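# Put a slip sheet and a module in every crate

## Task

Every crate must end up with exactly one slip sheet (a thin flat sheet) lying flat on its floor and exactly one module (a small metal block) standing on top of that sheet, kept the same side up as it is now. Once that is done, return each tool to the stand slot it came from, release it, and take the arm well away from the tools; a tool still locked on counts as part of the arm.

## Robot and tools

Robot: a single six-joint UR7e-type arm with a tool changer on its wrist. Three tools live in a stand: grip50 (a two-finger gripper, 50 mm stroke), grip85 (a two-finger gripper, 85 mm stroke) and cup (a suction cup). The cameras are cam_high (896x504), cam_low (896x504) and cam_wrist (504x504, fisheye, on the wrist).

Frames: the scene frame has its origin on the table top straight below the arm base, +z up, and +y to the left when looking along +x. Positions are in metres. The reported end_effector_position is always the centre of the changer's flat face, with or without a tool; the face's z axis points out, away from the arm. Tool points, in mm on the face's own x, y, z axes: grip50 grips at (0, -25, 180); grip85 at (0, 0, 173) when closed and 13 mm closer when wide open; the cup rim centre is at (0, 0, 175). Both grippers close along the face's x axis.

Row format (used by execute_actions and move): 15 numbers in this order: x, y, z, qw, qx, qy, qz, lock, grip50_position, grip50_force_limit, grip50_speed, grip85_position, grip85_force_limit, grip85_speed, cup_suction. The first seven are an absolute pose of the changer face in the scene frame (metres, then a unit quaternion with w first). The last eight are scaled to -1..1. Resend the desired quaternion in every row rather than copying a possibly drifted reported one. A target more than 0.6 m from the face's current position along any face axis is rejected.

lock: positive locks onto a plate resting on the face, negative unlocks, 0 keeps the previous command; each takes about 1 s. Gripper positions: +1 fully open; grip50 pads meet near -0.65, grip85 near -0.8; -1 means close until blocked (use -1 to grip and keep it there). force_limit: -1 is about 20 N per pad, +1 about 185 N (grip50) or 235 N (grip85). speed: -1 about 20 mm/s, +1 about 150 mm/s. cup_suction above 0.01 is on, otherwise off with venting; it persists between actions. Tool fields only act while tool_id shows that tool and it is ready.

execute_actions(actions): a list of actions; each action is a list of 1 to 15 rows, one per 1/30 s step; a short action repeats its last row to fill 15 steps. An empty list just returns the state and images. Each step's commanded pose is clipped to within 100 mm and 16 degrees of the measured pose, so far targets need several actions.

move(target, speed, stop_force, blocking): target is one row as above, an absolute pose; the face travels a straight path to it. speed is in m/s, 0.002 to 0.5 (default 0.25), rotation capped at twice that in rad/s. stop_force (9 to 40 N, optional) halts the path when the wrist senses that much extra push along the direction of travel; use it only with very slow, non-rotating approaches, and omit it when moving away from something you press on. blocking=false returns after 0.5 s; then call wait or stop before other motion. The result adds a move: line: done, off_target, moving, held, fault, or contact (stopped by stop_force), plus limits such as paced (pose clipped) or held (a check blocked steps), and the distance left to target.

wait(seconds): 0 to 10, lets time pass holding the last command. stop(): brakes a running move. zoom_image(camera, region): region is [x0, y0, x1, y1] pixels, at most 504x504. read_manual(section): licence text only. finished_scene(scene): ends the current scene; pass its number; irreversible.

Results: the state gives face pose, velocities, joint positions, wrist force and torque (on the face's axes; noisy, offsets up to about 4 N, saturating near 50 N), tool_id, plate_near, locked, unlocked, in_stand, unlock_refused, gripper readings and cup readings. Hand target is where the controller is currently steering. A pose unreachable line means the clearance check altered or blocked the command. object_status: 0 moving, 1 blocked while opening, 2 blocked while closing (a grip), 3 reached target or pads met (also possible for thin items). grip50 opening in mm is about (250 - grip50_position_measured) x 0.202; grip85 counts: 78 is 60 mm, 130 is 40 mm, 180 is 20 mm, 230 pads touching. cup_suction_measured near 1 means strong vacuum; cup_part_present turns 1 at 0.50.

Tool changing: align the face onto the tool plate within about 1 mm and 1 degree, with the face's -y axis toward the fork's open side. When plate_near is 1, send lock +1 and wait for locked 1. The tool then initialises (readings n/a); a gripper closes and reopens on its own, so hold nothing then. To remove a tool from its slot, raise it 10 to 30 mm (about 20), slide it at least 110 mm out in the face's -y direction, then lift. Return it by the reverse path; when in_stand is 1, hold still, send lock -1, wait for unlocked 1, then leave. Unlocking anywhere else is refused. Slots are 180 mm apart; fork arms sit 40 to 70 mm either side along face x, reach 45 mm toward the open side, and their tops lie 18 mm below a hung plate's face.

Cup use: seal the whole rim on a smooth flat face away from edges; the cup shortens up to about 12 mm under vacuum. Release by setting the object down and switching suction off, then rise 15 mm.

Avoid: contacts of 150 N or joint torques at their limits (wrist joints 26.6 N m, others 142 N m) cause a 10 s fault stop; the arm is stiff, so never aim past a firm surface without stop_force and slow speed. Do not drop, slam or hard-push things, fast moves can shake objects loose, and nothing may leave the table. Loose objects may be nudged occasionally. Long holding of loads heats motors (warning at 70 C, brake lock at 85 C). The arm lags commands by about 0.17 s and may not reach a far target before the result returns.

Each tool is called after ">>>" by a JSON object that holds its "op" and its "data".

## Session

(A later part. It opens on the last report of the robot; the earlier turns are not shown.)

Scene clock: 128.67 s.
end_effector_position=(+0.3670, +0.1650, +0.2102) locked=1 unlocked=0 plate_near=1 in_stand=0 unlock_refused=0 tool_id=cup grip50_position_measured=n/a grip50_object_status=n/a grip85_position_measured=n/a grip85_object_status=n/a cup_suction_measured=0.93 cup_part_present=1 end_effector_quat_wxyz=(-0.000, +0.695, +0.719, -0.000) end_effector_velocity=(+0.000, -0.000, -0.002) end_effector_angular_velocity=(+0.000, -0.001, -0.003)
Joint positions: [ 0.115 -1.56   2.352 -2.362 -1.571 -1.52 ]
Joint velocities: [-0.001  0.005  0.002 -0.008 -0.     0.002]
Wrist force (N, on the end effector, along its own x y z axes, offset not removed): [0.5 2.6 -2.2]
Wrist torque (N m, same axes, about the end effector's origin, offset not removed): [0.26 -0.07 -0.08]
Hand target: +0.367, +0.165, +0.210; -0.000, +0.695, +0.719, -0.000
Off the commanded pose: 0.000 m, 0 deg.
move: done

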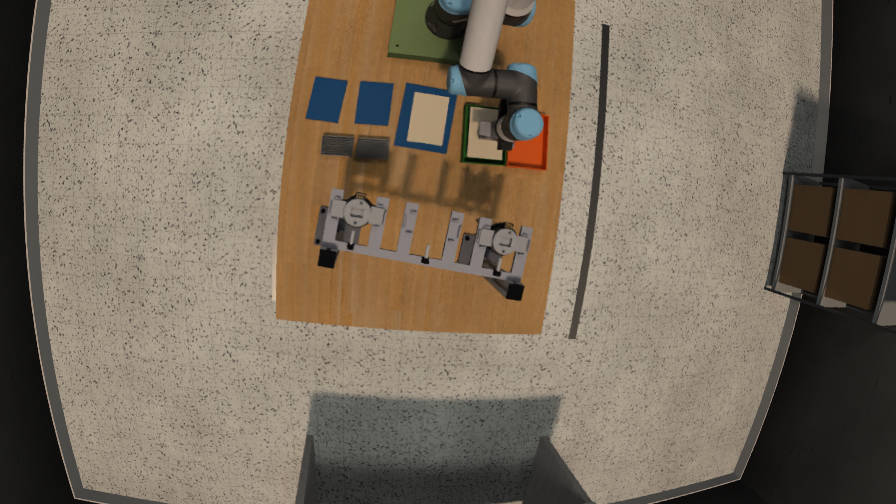

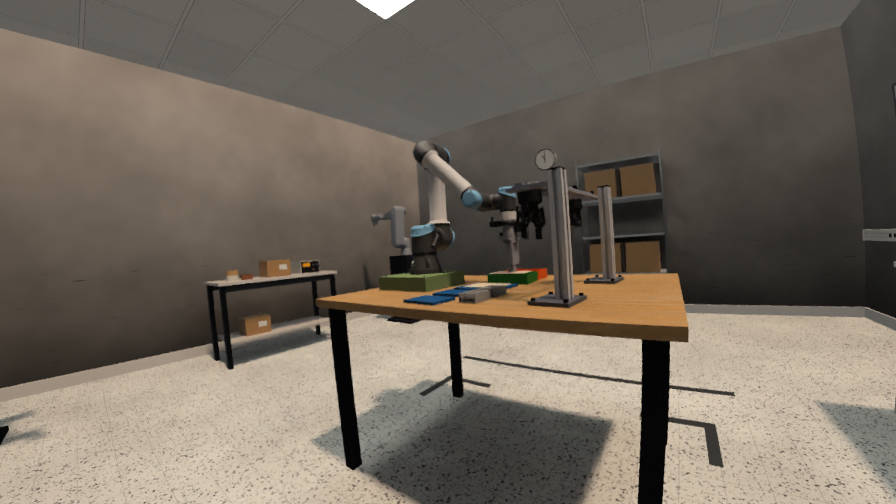

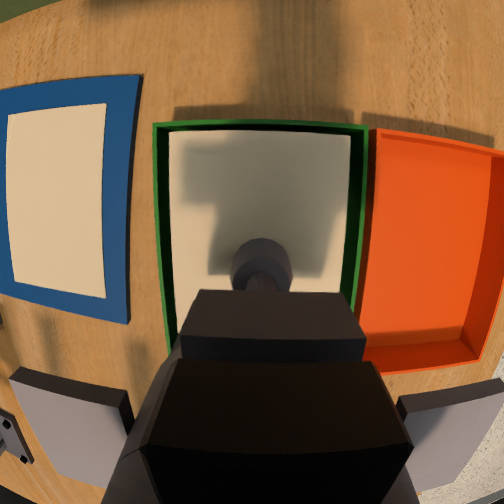

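>>> {"op": "move", "data": {"target": [0.372,0.166,0.208,0,0.695,0.719,0,0,1,0,0,1,-0.6,0,1], "speed": 0.02}}

>>> {"op": "move", "data": {"target": [0.372,0.166,0.172,0,0.695,0.719,0,0,1,0,0,1,-0.6,0,1], "speed": 0.02}}

>>> {"op": "execute_actions", "data": {"actions": [[[0.372,0.166,0.172,0,0.695,0.719,0,0,1,0,0,1,-0.6,0,0]],[[0.372,0.166,0.176,0,0.695,0.719,0,0,1,0,0,1,-0.6,0,0]]]}}

>>> {"op": "move", "data": {"target": [0.372,0.166,0.24,0,0.695,0.719,0,0,1,0,0,1,-0.6,0,0], "speed": 0.06}}

>>> {"op": "move", "data": {"target": [0.345,-0.015,0.215,0,0.725,0.689,0,0,1,0,0,1,-0.6,0,0], "speed": 0.15}}

>>> {"op": "move", "data": {"target": [0.345,-0.015,0.178,0,0.725,0.689,0,0,1,0,0,1,-0.6,0,1], "speed": 0.02}}

>>> {"op": "move", "data": {"target": [0.345,-0.015,0.24,0,0.725,0.689,0,0,1,0,0,1,-0.6,0,1], "speed": 0.05}}

>>> {"op": "move", "data": {"target": [0.371,0.303,0.235,0,0.695,0.719,0,0,1,0,0,1,-0.6,0,1], "speed": 0.15}}

>>> {"op": "move", "data": {"target": [0.371,0.303,0.21,0,0.695,0.719,0,0,1,0,0,1,-0.6,0,1], "speed": 0.04}}

Scene clock: 133.73 s.
end_effector_position=(+0.3719, +0.1660, +0.2081) locked=1 unlocked=0 plate_near=1 in_stand=0 unlock_refused=0 tool_id=cup grip50_position_measured=n/a grip50_object_status=n/a grip85_position_measured=n/a grip85_object_status=n/a cup_suction_measured=0.93 cup_part_present=1 end_effector_quat_wxyz=(-0.000, +0.695, +0.719, -0.000) end_effector_velocity=(+0.002, +0.000, -0.000) end_effector_angular_velocity=(+0.000, -0.001, +0.001)
Joint positions: [ 0.117 -1.543  2.342 -2.369 -1.571 -1.518]
Joint velocities: [ 0.001  0.004 -0.003 -0.002 -0.     0.   ]
Wrist force (N, on the end effector, along its own x y z axes, offset not removed): [-4.3 0.8 -2.4]
Wrist torque (N m, same axes, about the end effector's origin, offset not removed): [0.12 0.32 -0.07]
Hand target: +0.372, +0.166, +0.208; +0.000, +0.695, +0.719, -0.000
Off the commanded pose: 0.000 m, 0 deg.
move: done

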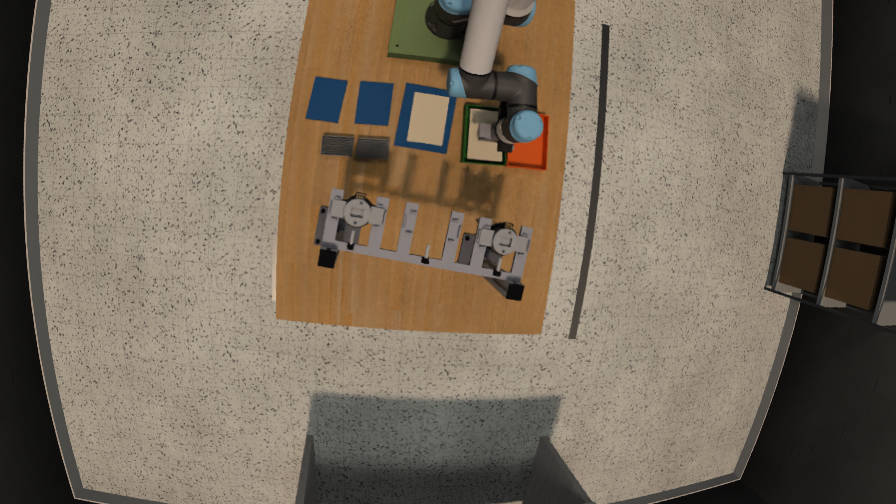

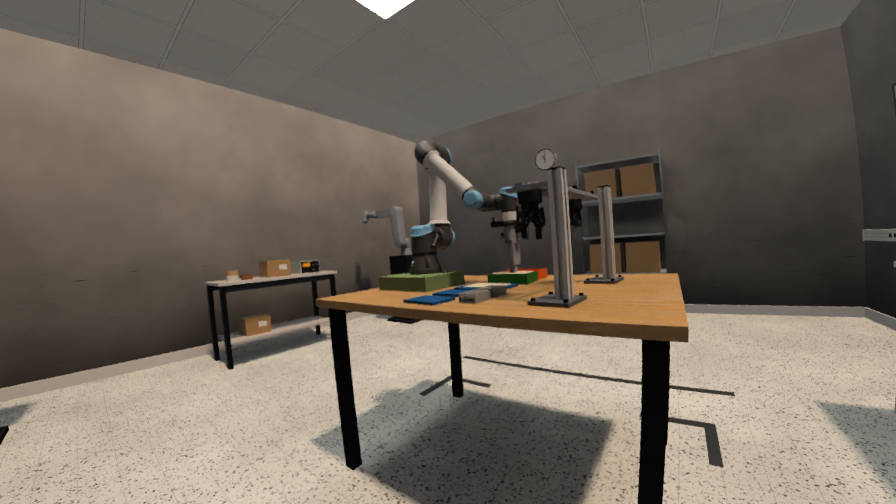

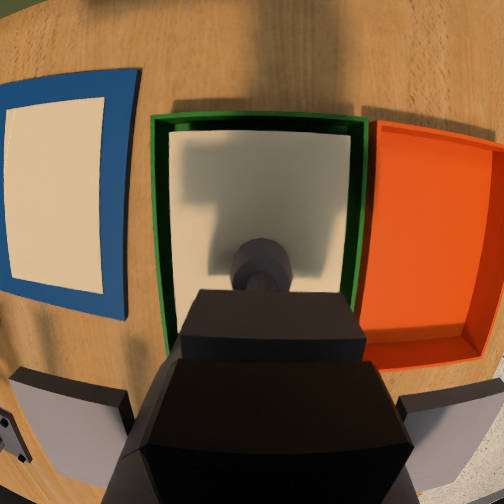

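Scene clock: 135.80 s.
end_effector_position=(+0.3720, +0.1660, +0.1722) locked=1 unlocked=0 plate_near=1 in_stand=0 unlock_refused=0 tool_id=cup grip50_position_measured=n/a grip50_object_status=n/a grip85_position_measured=n/a grip85_object_status=n/a cup_suction_measured=0.93 cup_part_present=1 end_effector_quat_wxyz=(-0.000, +0.695, +0.719, -0.000) end_effector_velocity=(+0.000, -0.000, -0.002) end_effector_angular_velocity=(+0.000, +0.000, -0.001)
Joint positions: [ 0.117 -1.452  2.38  -2.499 -1.571 -1.518]
Joint velocities: [-0.     0.006  0.002 -0.008  0.     0.   ]
Wrist force (N, on the end effector, along its own x y z axes, offset not removed): [-3.8 2.9 1.2]
Wrist torque (N m, same axes, about the end effector's origin, offset not removed): [0.22 0.41 0.12]
Hand target: +0.372, +0.166, +0.172; -0.000, +0.695, +0.719, -0.000
Off the commanded pose: 0.000 m, 0 deg.
move: done

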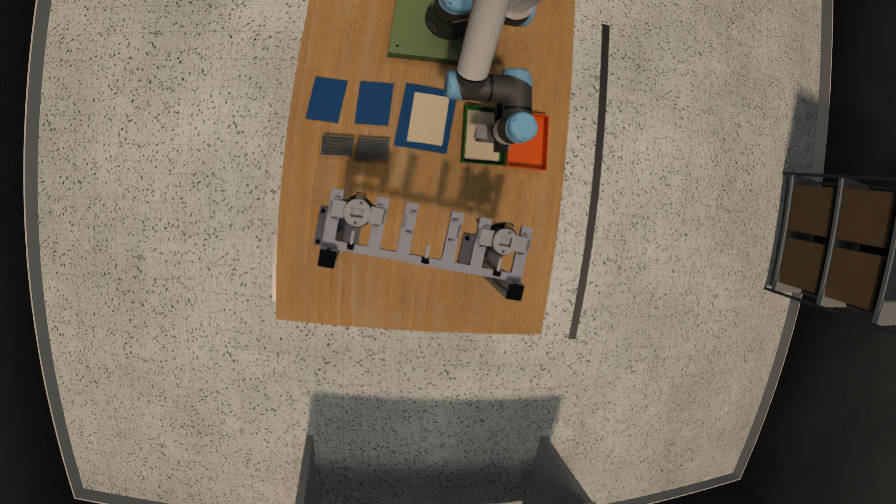

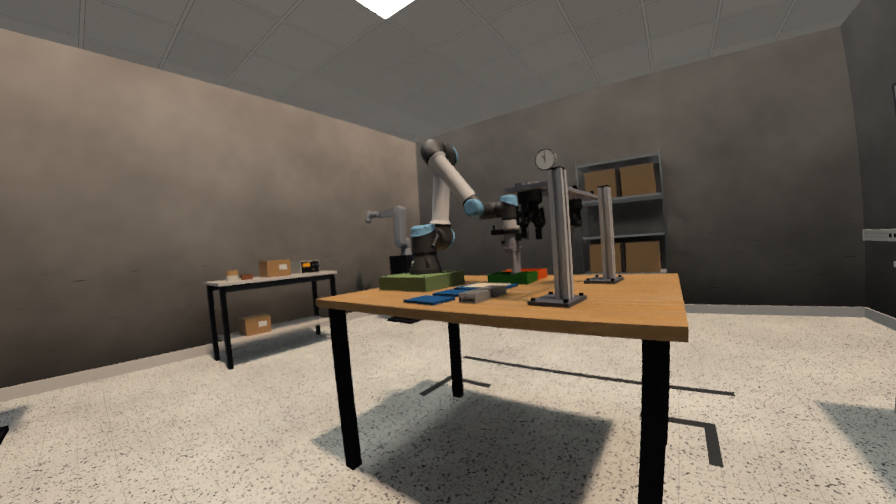

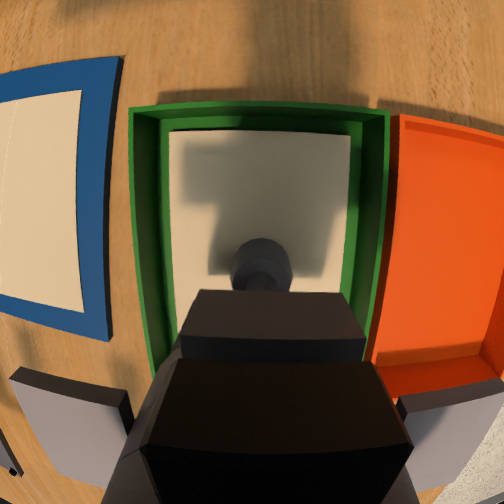

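Scene clock: 136.80 s.
end_effector_position=(+0.3720, +0.1660, +0.1760) locked=1 unlocked=0 plate_near=1 in_stand=0 unlock_refused=0 tool_id=cup grip50_position_measured=n/a grip50_object_status=n/a grip85_position_measured=n/a grip85_object_status=n/a cup_suction_measured=0.00 cup_part_present=0 end_effector_quat_wxyz=(-0.000, +0.695, +0.719, -0.000) end_effector_velocity=(+0.000, -0.000, +0.000) end_effector_angular_velocity=(-0.000, +0.000, -0.001)
Joint positions: [ 0.117 -1.462  2.377 -2.485 -1.571 -1.518]
Joint velocities: [-0.    -0.001 -0.     0.002 -0.     0.001]
Wrist force (N, on the end effector, along its own x y z axes, offset not removed): [-2.5 -1.9 -6.9]
Wrist torque (N m, same axes, about the end effector's origin, offset not removed): [-0.06 0.14 0.09]
Hand target: +0.372, +0.166, +0.176; +0.000, +0.695, +0.719, +0.000
Off the commanded pose: 0.000 m, 0 deg.

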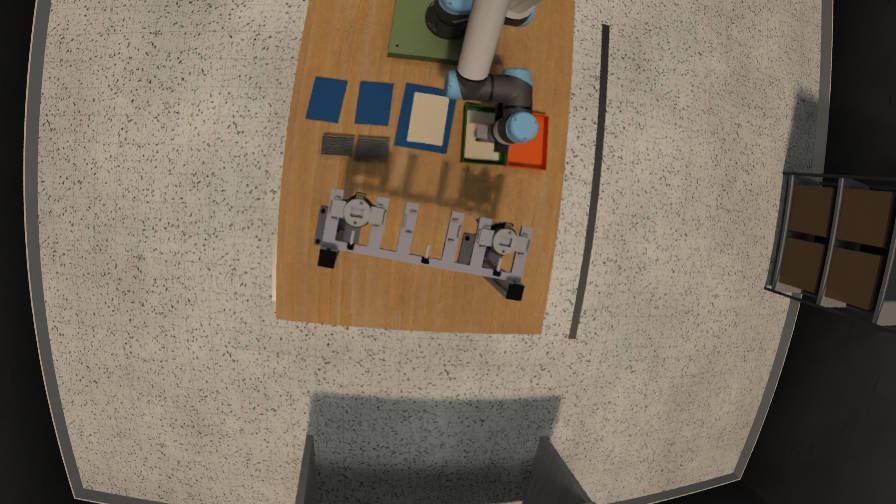

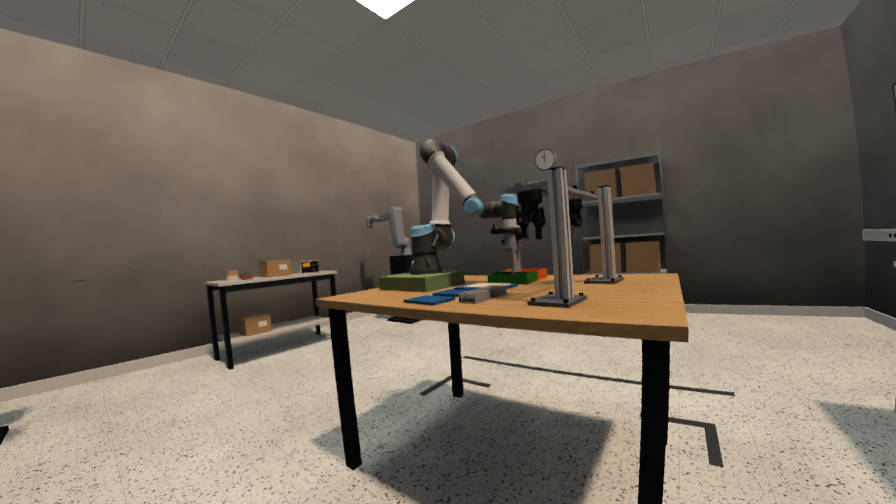

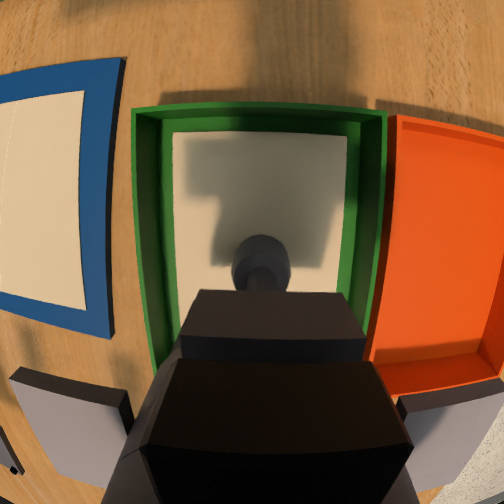

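Scene clock: 138.23 s.
end_effector_position=(+0.3720, +0.1660, +0.2397) locked=1 unlocked=0 plate_near=1 in_stand=0 unlock_refused=0 tool_id=cup grip50_position_measured=n/a grip50_object_status=n/a grip85_position_measured=n/a grip85_object_status=n/a cup_suction_measured=0.00 cup_part_present=0 end_effector_quat_wxyz=(+0.000, +0.695, +0.719, +0.000) end_effector_velocity=(+0.000, -0.000, +0.002) end_effector_angular_velocity=(-0.000, +0.001, -0.002)
Joint positions: [ 0.117 -1.612  2.3   -2.259 -1.571 -1.518]
Joint velocities: [-0.001 -0.004 -0.003  0.007 -0.     0.001]
Wrist force (N, on the end effector, along its own x y z axes, offset not removed): [-2.7 -1.6 -1.4]
Wrist torque (N m, same axes, about the end effector's origin, offset not removed): [0.02 0.12 0.29]
Hand target: +0.372, +0.166, +0.240; +0.000, +0.695, +0.719, +0.000
Off the commanded pose: 0.000 m, 0 deg.
move: done

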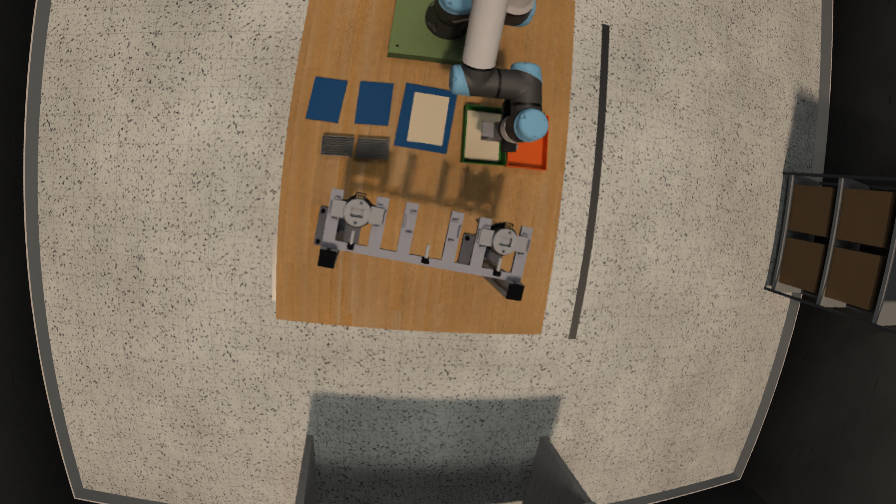

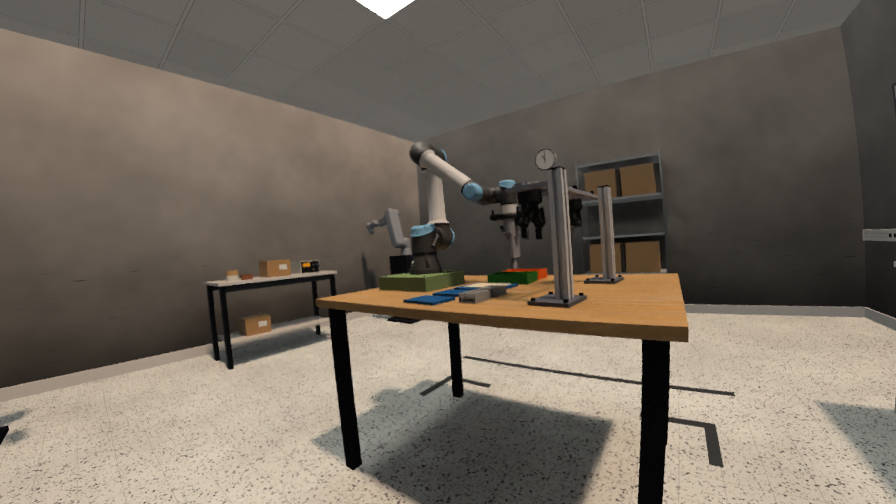

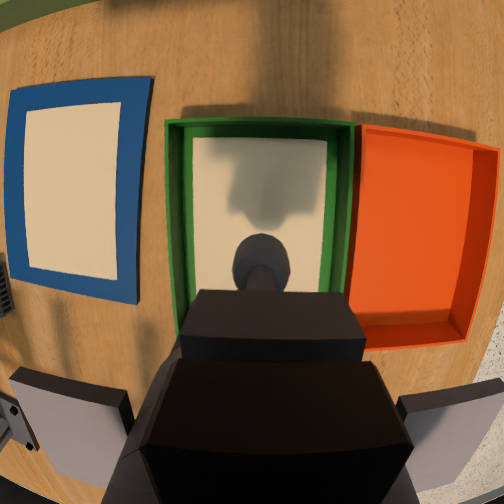

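Scene clock: 139.97 s.
end_effector_position=(+0.3455, -0.0145, +0.2151) locked=1 unlocked=0 plate_near=1 in_stand=0 unlock_refused=0 tool_id=cup grip50_position_measured=n/a grip50_object_status=n/a grip85_position_measured=n/a grip85_object_status=n/a cup_suction_measured=0.00 cup_part_present=0 end_effector_quat_wxyz=(+0.000, +0.725, +0.689, +0.001) end_effector_velocity=(-0.000, -0.002, -0.001) end_effector_angular_velocity=(+0.001, +0.001, -0.001)
Joint positions: [-0.408 -1.727  2.483 -2.328 -1.57  -1.958]
Joint velocities: [-0.005  0.001  0.001 -0.001  0.    -0.005]
Wrist force (N, on the end effector, along its own x y z axes, offset not removed): [-3.9 -1.8 -2.3]
Wrist torque (N m, same axes, about the end effector's origin, offset not removed): [-0.06 0.22 -0.18]
Hand target: +0.345, -0.015, +0.215; -0.000, +0.725, +0.689, +0.001
Off the commanded pose: 0.001 m, 0 deg.
move: done

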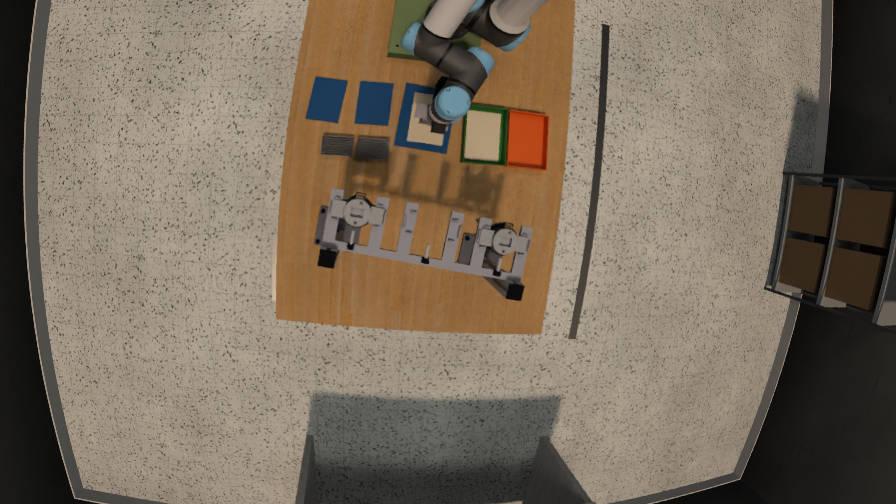

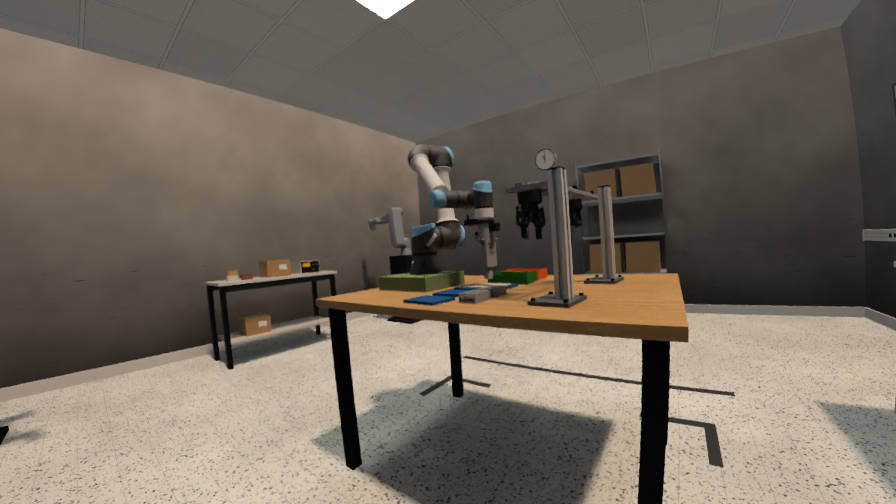

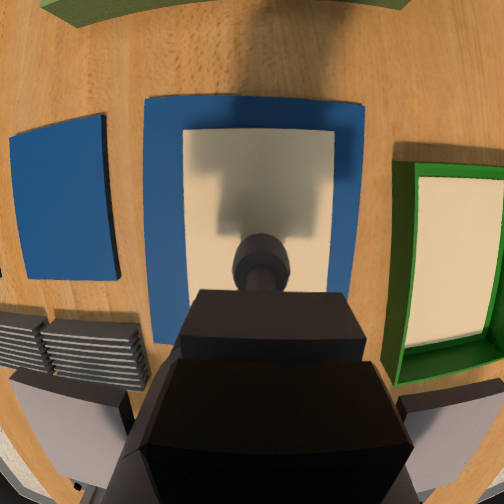

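Scene clock: 142.10 s.
end_effector_position=(+0.3450, -0.0150, +0.1782) locked=1 unlocked=0 plate_near=1 in_stand=0 unlock_refused=0 tool_id=cup grip50_position_measured=n/a grip50_object_status=n/a grip85_position_measured=n/a grip85_object_status=n/a cup_suction_measured=0.93 cup_part_present=1 end_effector_quat_wxyz=(-0.000, +0.725, +0.689, +0.000) end_effector_velocity=(+0.000, -0.000, -0.001) end_effector_angular_velocity=(+0.000, -0.001, -0.001)
Joint positions: [-0.409 -1.619  2.533 -2.484 -1.571 -1.959]
Joint velocities: [-0.001  0.005  0.002 -0.007  0.     0.   ]
Wrist force (N, on the end effector, along its own x y z axes, offset not removed): [2.0 -1.1 -0.8]
Wrist torque (N m, same axes, about the end effector's origin, offset not removed): [0.15 0.08 0.16]
Hand target: +0.345, -0.015, +0.178; -0.000, +0.725, +0.689, +0.000
Off the commanded pose: 0.000 m, 0 deg.
move: done

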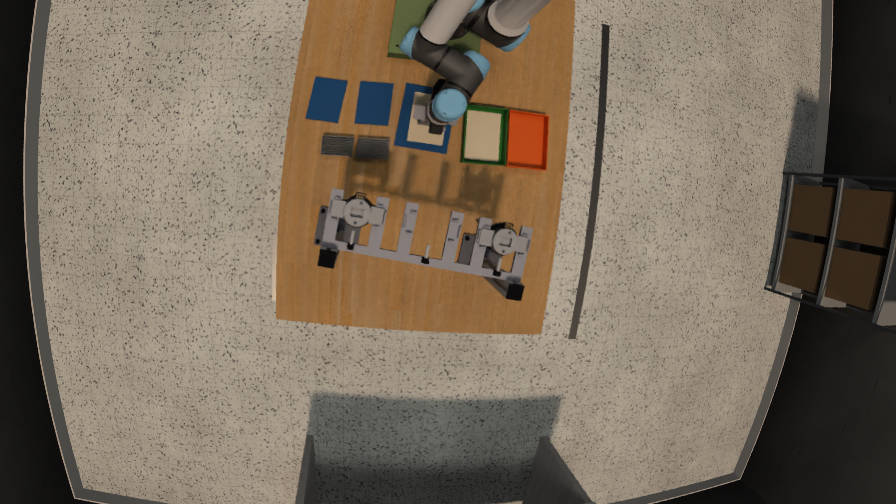

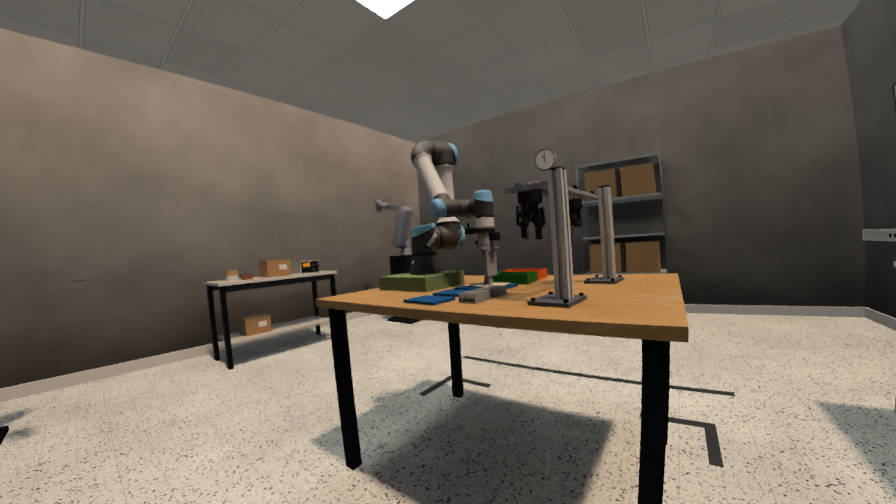

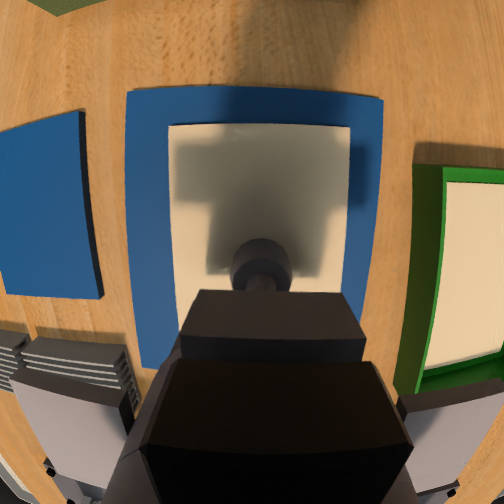

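Scene clock: 143.70 s.
end_effector_position=(+0.3451, -0.0150, +0.2397) locked=1 unlocked=0 plate_near=1 in_stand=0 unlock_refused=0 tool_id=cup grip50_position_measured=n/a grip50_object_status=n/a grip85_position_measured=n/a grip85_object_status=n/a cup_suction_measured=0.93 cup_part_present=1 end_effector_quat_wxyz=(+0.000, +0.725, +0.689, -0.000) end_effector_velocity=(+0.000, +0.000, +0.002) end_effector_angular_velocity=(-0.000, -0.001, +0.001)
Joint positions: [-0.409 -1.788  2.445 -2.228 -1.571 -1.959]
Joint velocities: [ 0.001 -0.004 -0.003  0.007  0.    -0.   ]
Wrist force (N, on the end effector, along its own x y z axes, offset not removed): [4.0 1.4 -0.3]
Wrist torque (N m, same axes, about the end effector's origin, offset not removed): [0.03 -0.05 0.14]
Hand target: +0.345, -0.015, +0.240; +0.000, +0.725, +0.689, +0.000
Off the commanded pose: 0.000 m, 0 deg.
move: done

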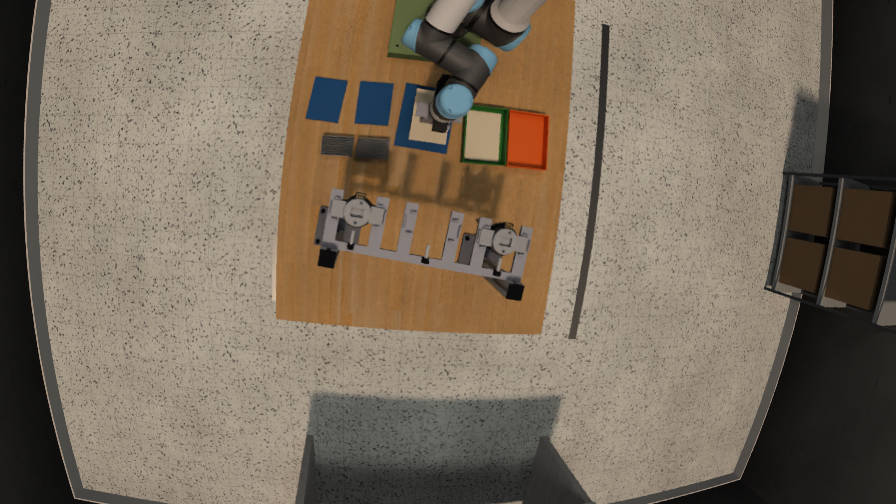

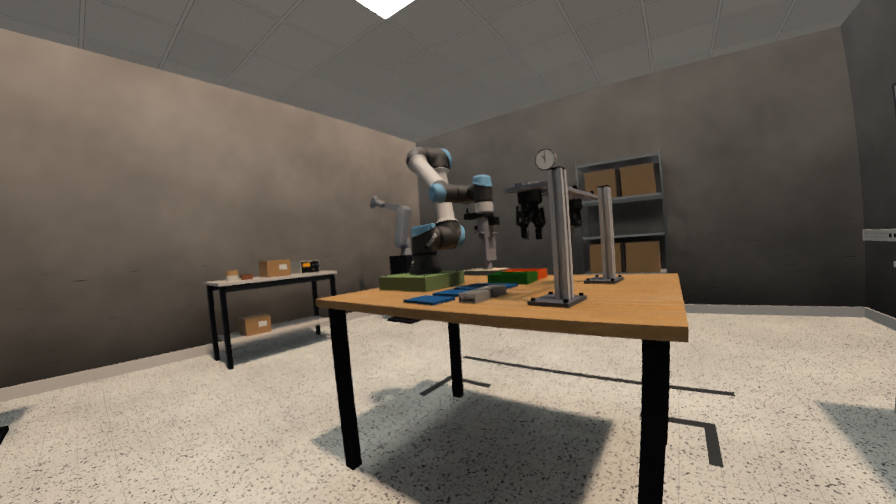

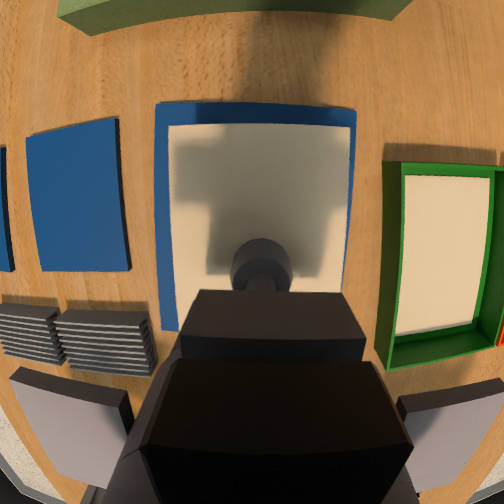

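Scene clock: 146.33 s.
end_effector_position=(+0.3703, +0.3022, +0.2351) locked=1 unlocked=0 plate_near=1 in_stand=0 unlock_refused=0 tool_id=cup grip50_position_measured=n/a grip50_object_status=n/a grip85_position_measured=n/a grip85_object_status=n/a cup_suction_measured=0.93 cup_part_present=1 end_effector_quat_wxyz=(+0.000, +0.695, +0.719, -0.001) end_effector_velocity=(-0.000, +0.002, -0.000) end_effector_angular_velocity=(-0.000, +0.000, +0.002)
Joint positions: [ 0.433 -1.435  2.126 -2.26  -1.572 -1.202]
Joint velocities: [ 0.004  0.003 -0.003  0.001 -0.     0.002]
Wrist force (N, on the end effector, along its own x y z axes, offset not removed): [0.9 3.8 -1.2]
Wrist torque (N m, same axes, about the end effector's origin, offset not removed): [0.20 0.04 0.06]
Hand target: +0.370, +0.302, +0.235; +0.000, +0.695, +0.719, -0.001
Off the commanded pose: 0.001 m, 0 deg.
move: done

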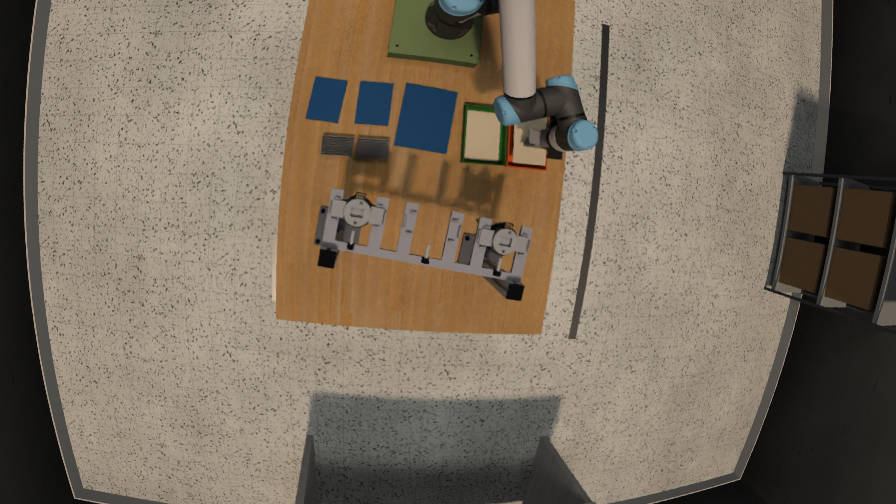

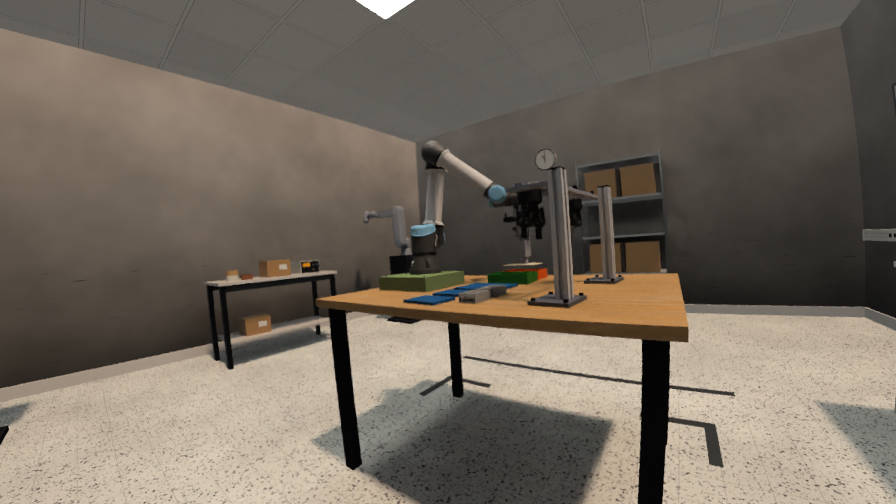

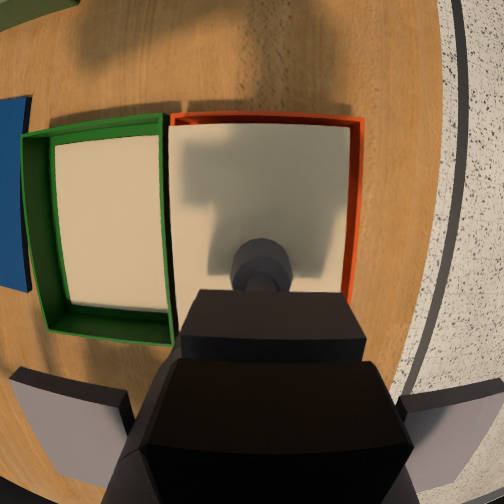

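Scene clock: 147.30 s.
end_effector_position=(+0.3710, +0.3030, +0.2102) locked=1 unlocked=0 plate_near=1 in_stand=0 unlock_refused=0 tool_id=cup grip50_position_measured=n/a grip50_object_status=n/a grip85_position_measured=n/a grip85_object_status=n/a cup_suction_measured=0.93 cup_part_present=1 end_effector_quat_wxyz=(-0.000, +0.695, +0.719, -0.000) end_effector_velocity=(+0.001, -0.001, -0.002) end_effector_angular_velocity=(+0.000, -0.000, -0.002)
Joint positions: [ 0.433 -1.386  2.153 -2.337 -1.571 -1.202]
Joint velocities: [-0.002  0.004  0.002 -0.006  0.     0.   ]
Wrist force (N, on the end effector, along its own x y z axes, offset not removed): [-0.6 -1.0 -5.1]
Wrist torque (N m, same axes, about the end effector's origin, offset not removed): [-0.07 0.11 0.09]
Hand target: +0.371, +0.303, +0.210; -0.000, +0.695, +0.719, -0.000
Off the commanded pose: 0.000 m, 0 deg.
move: done

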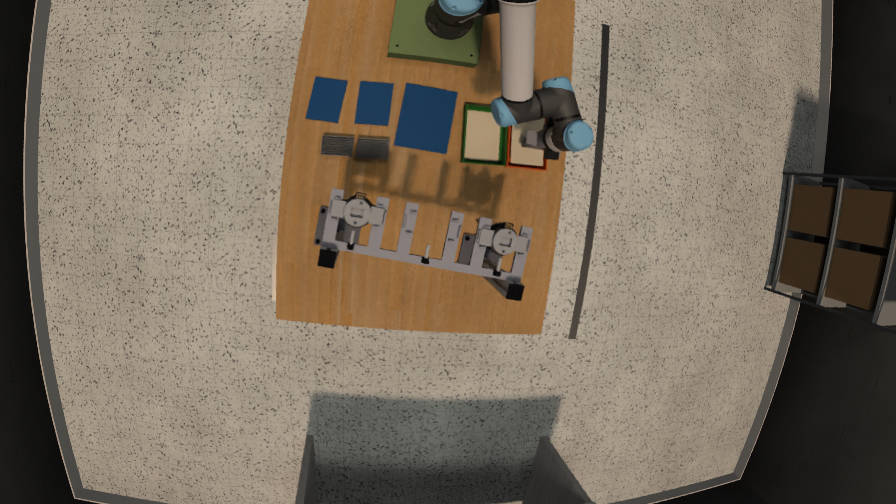

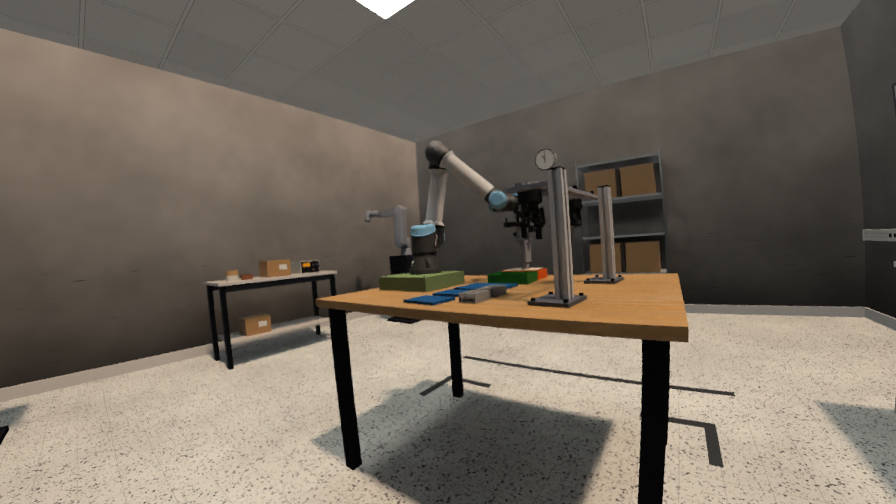

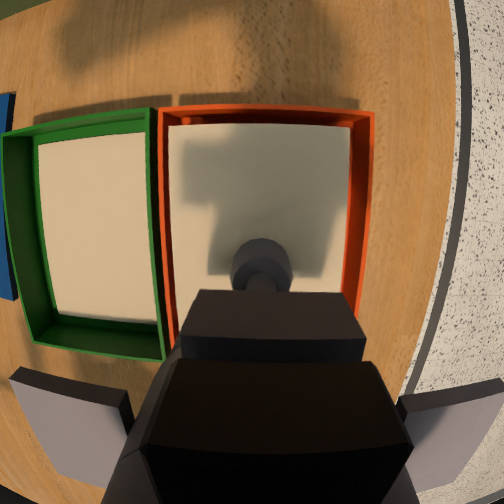

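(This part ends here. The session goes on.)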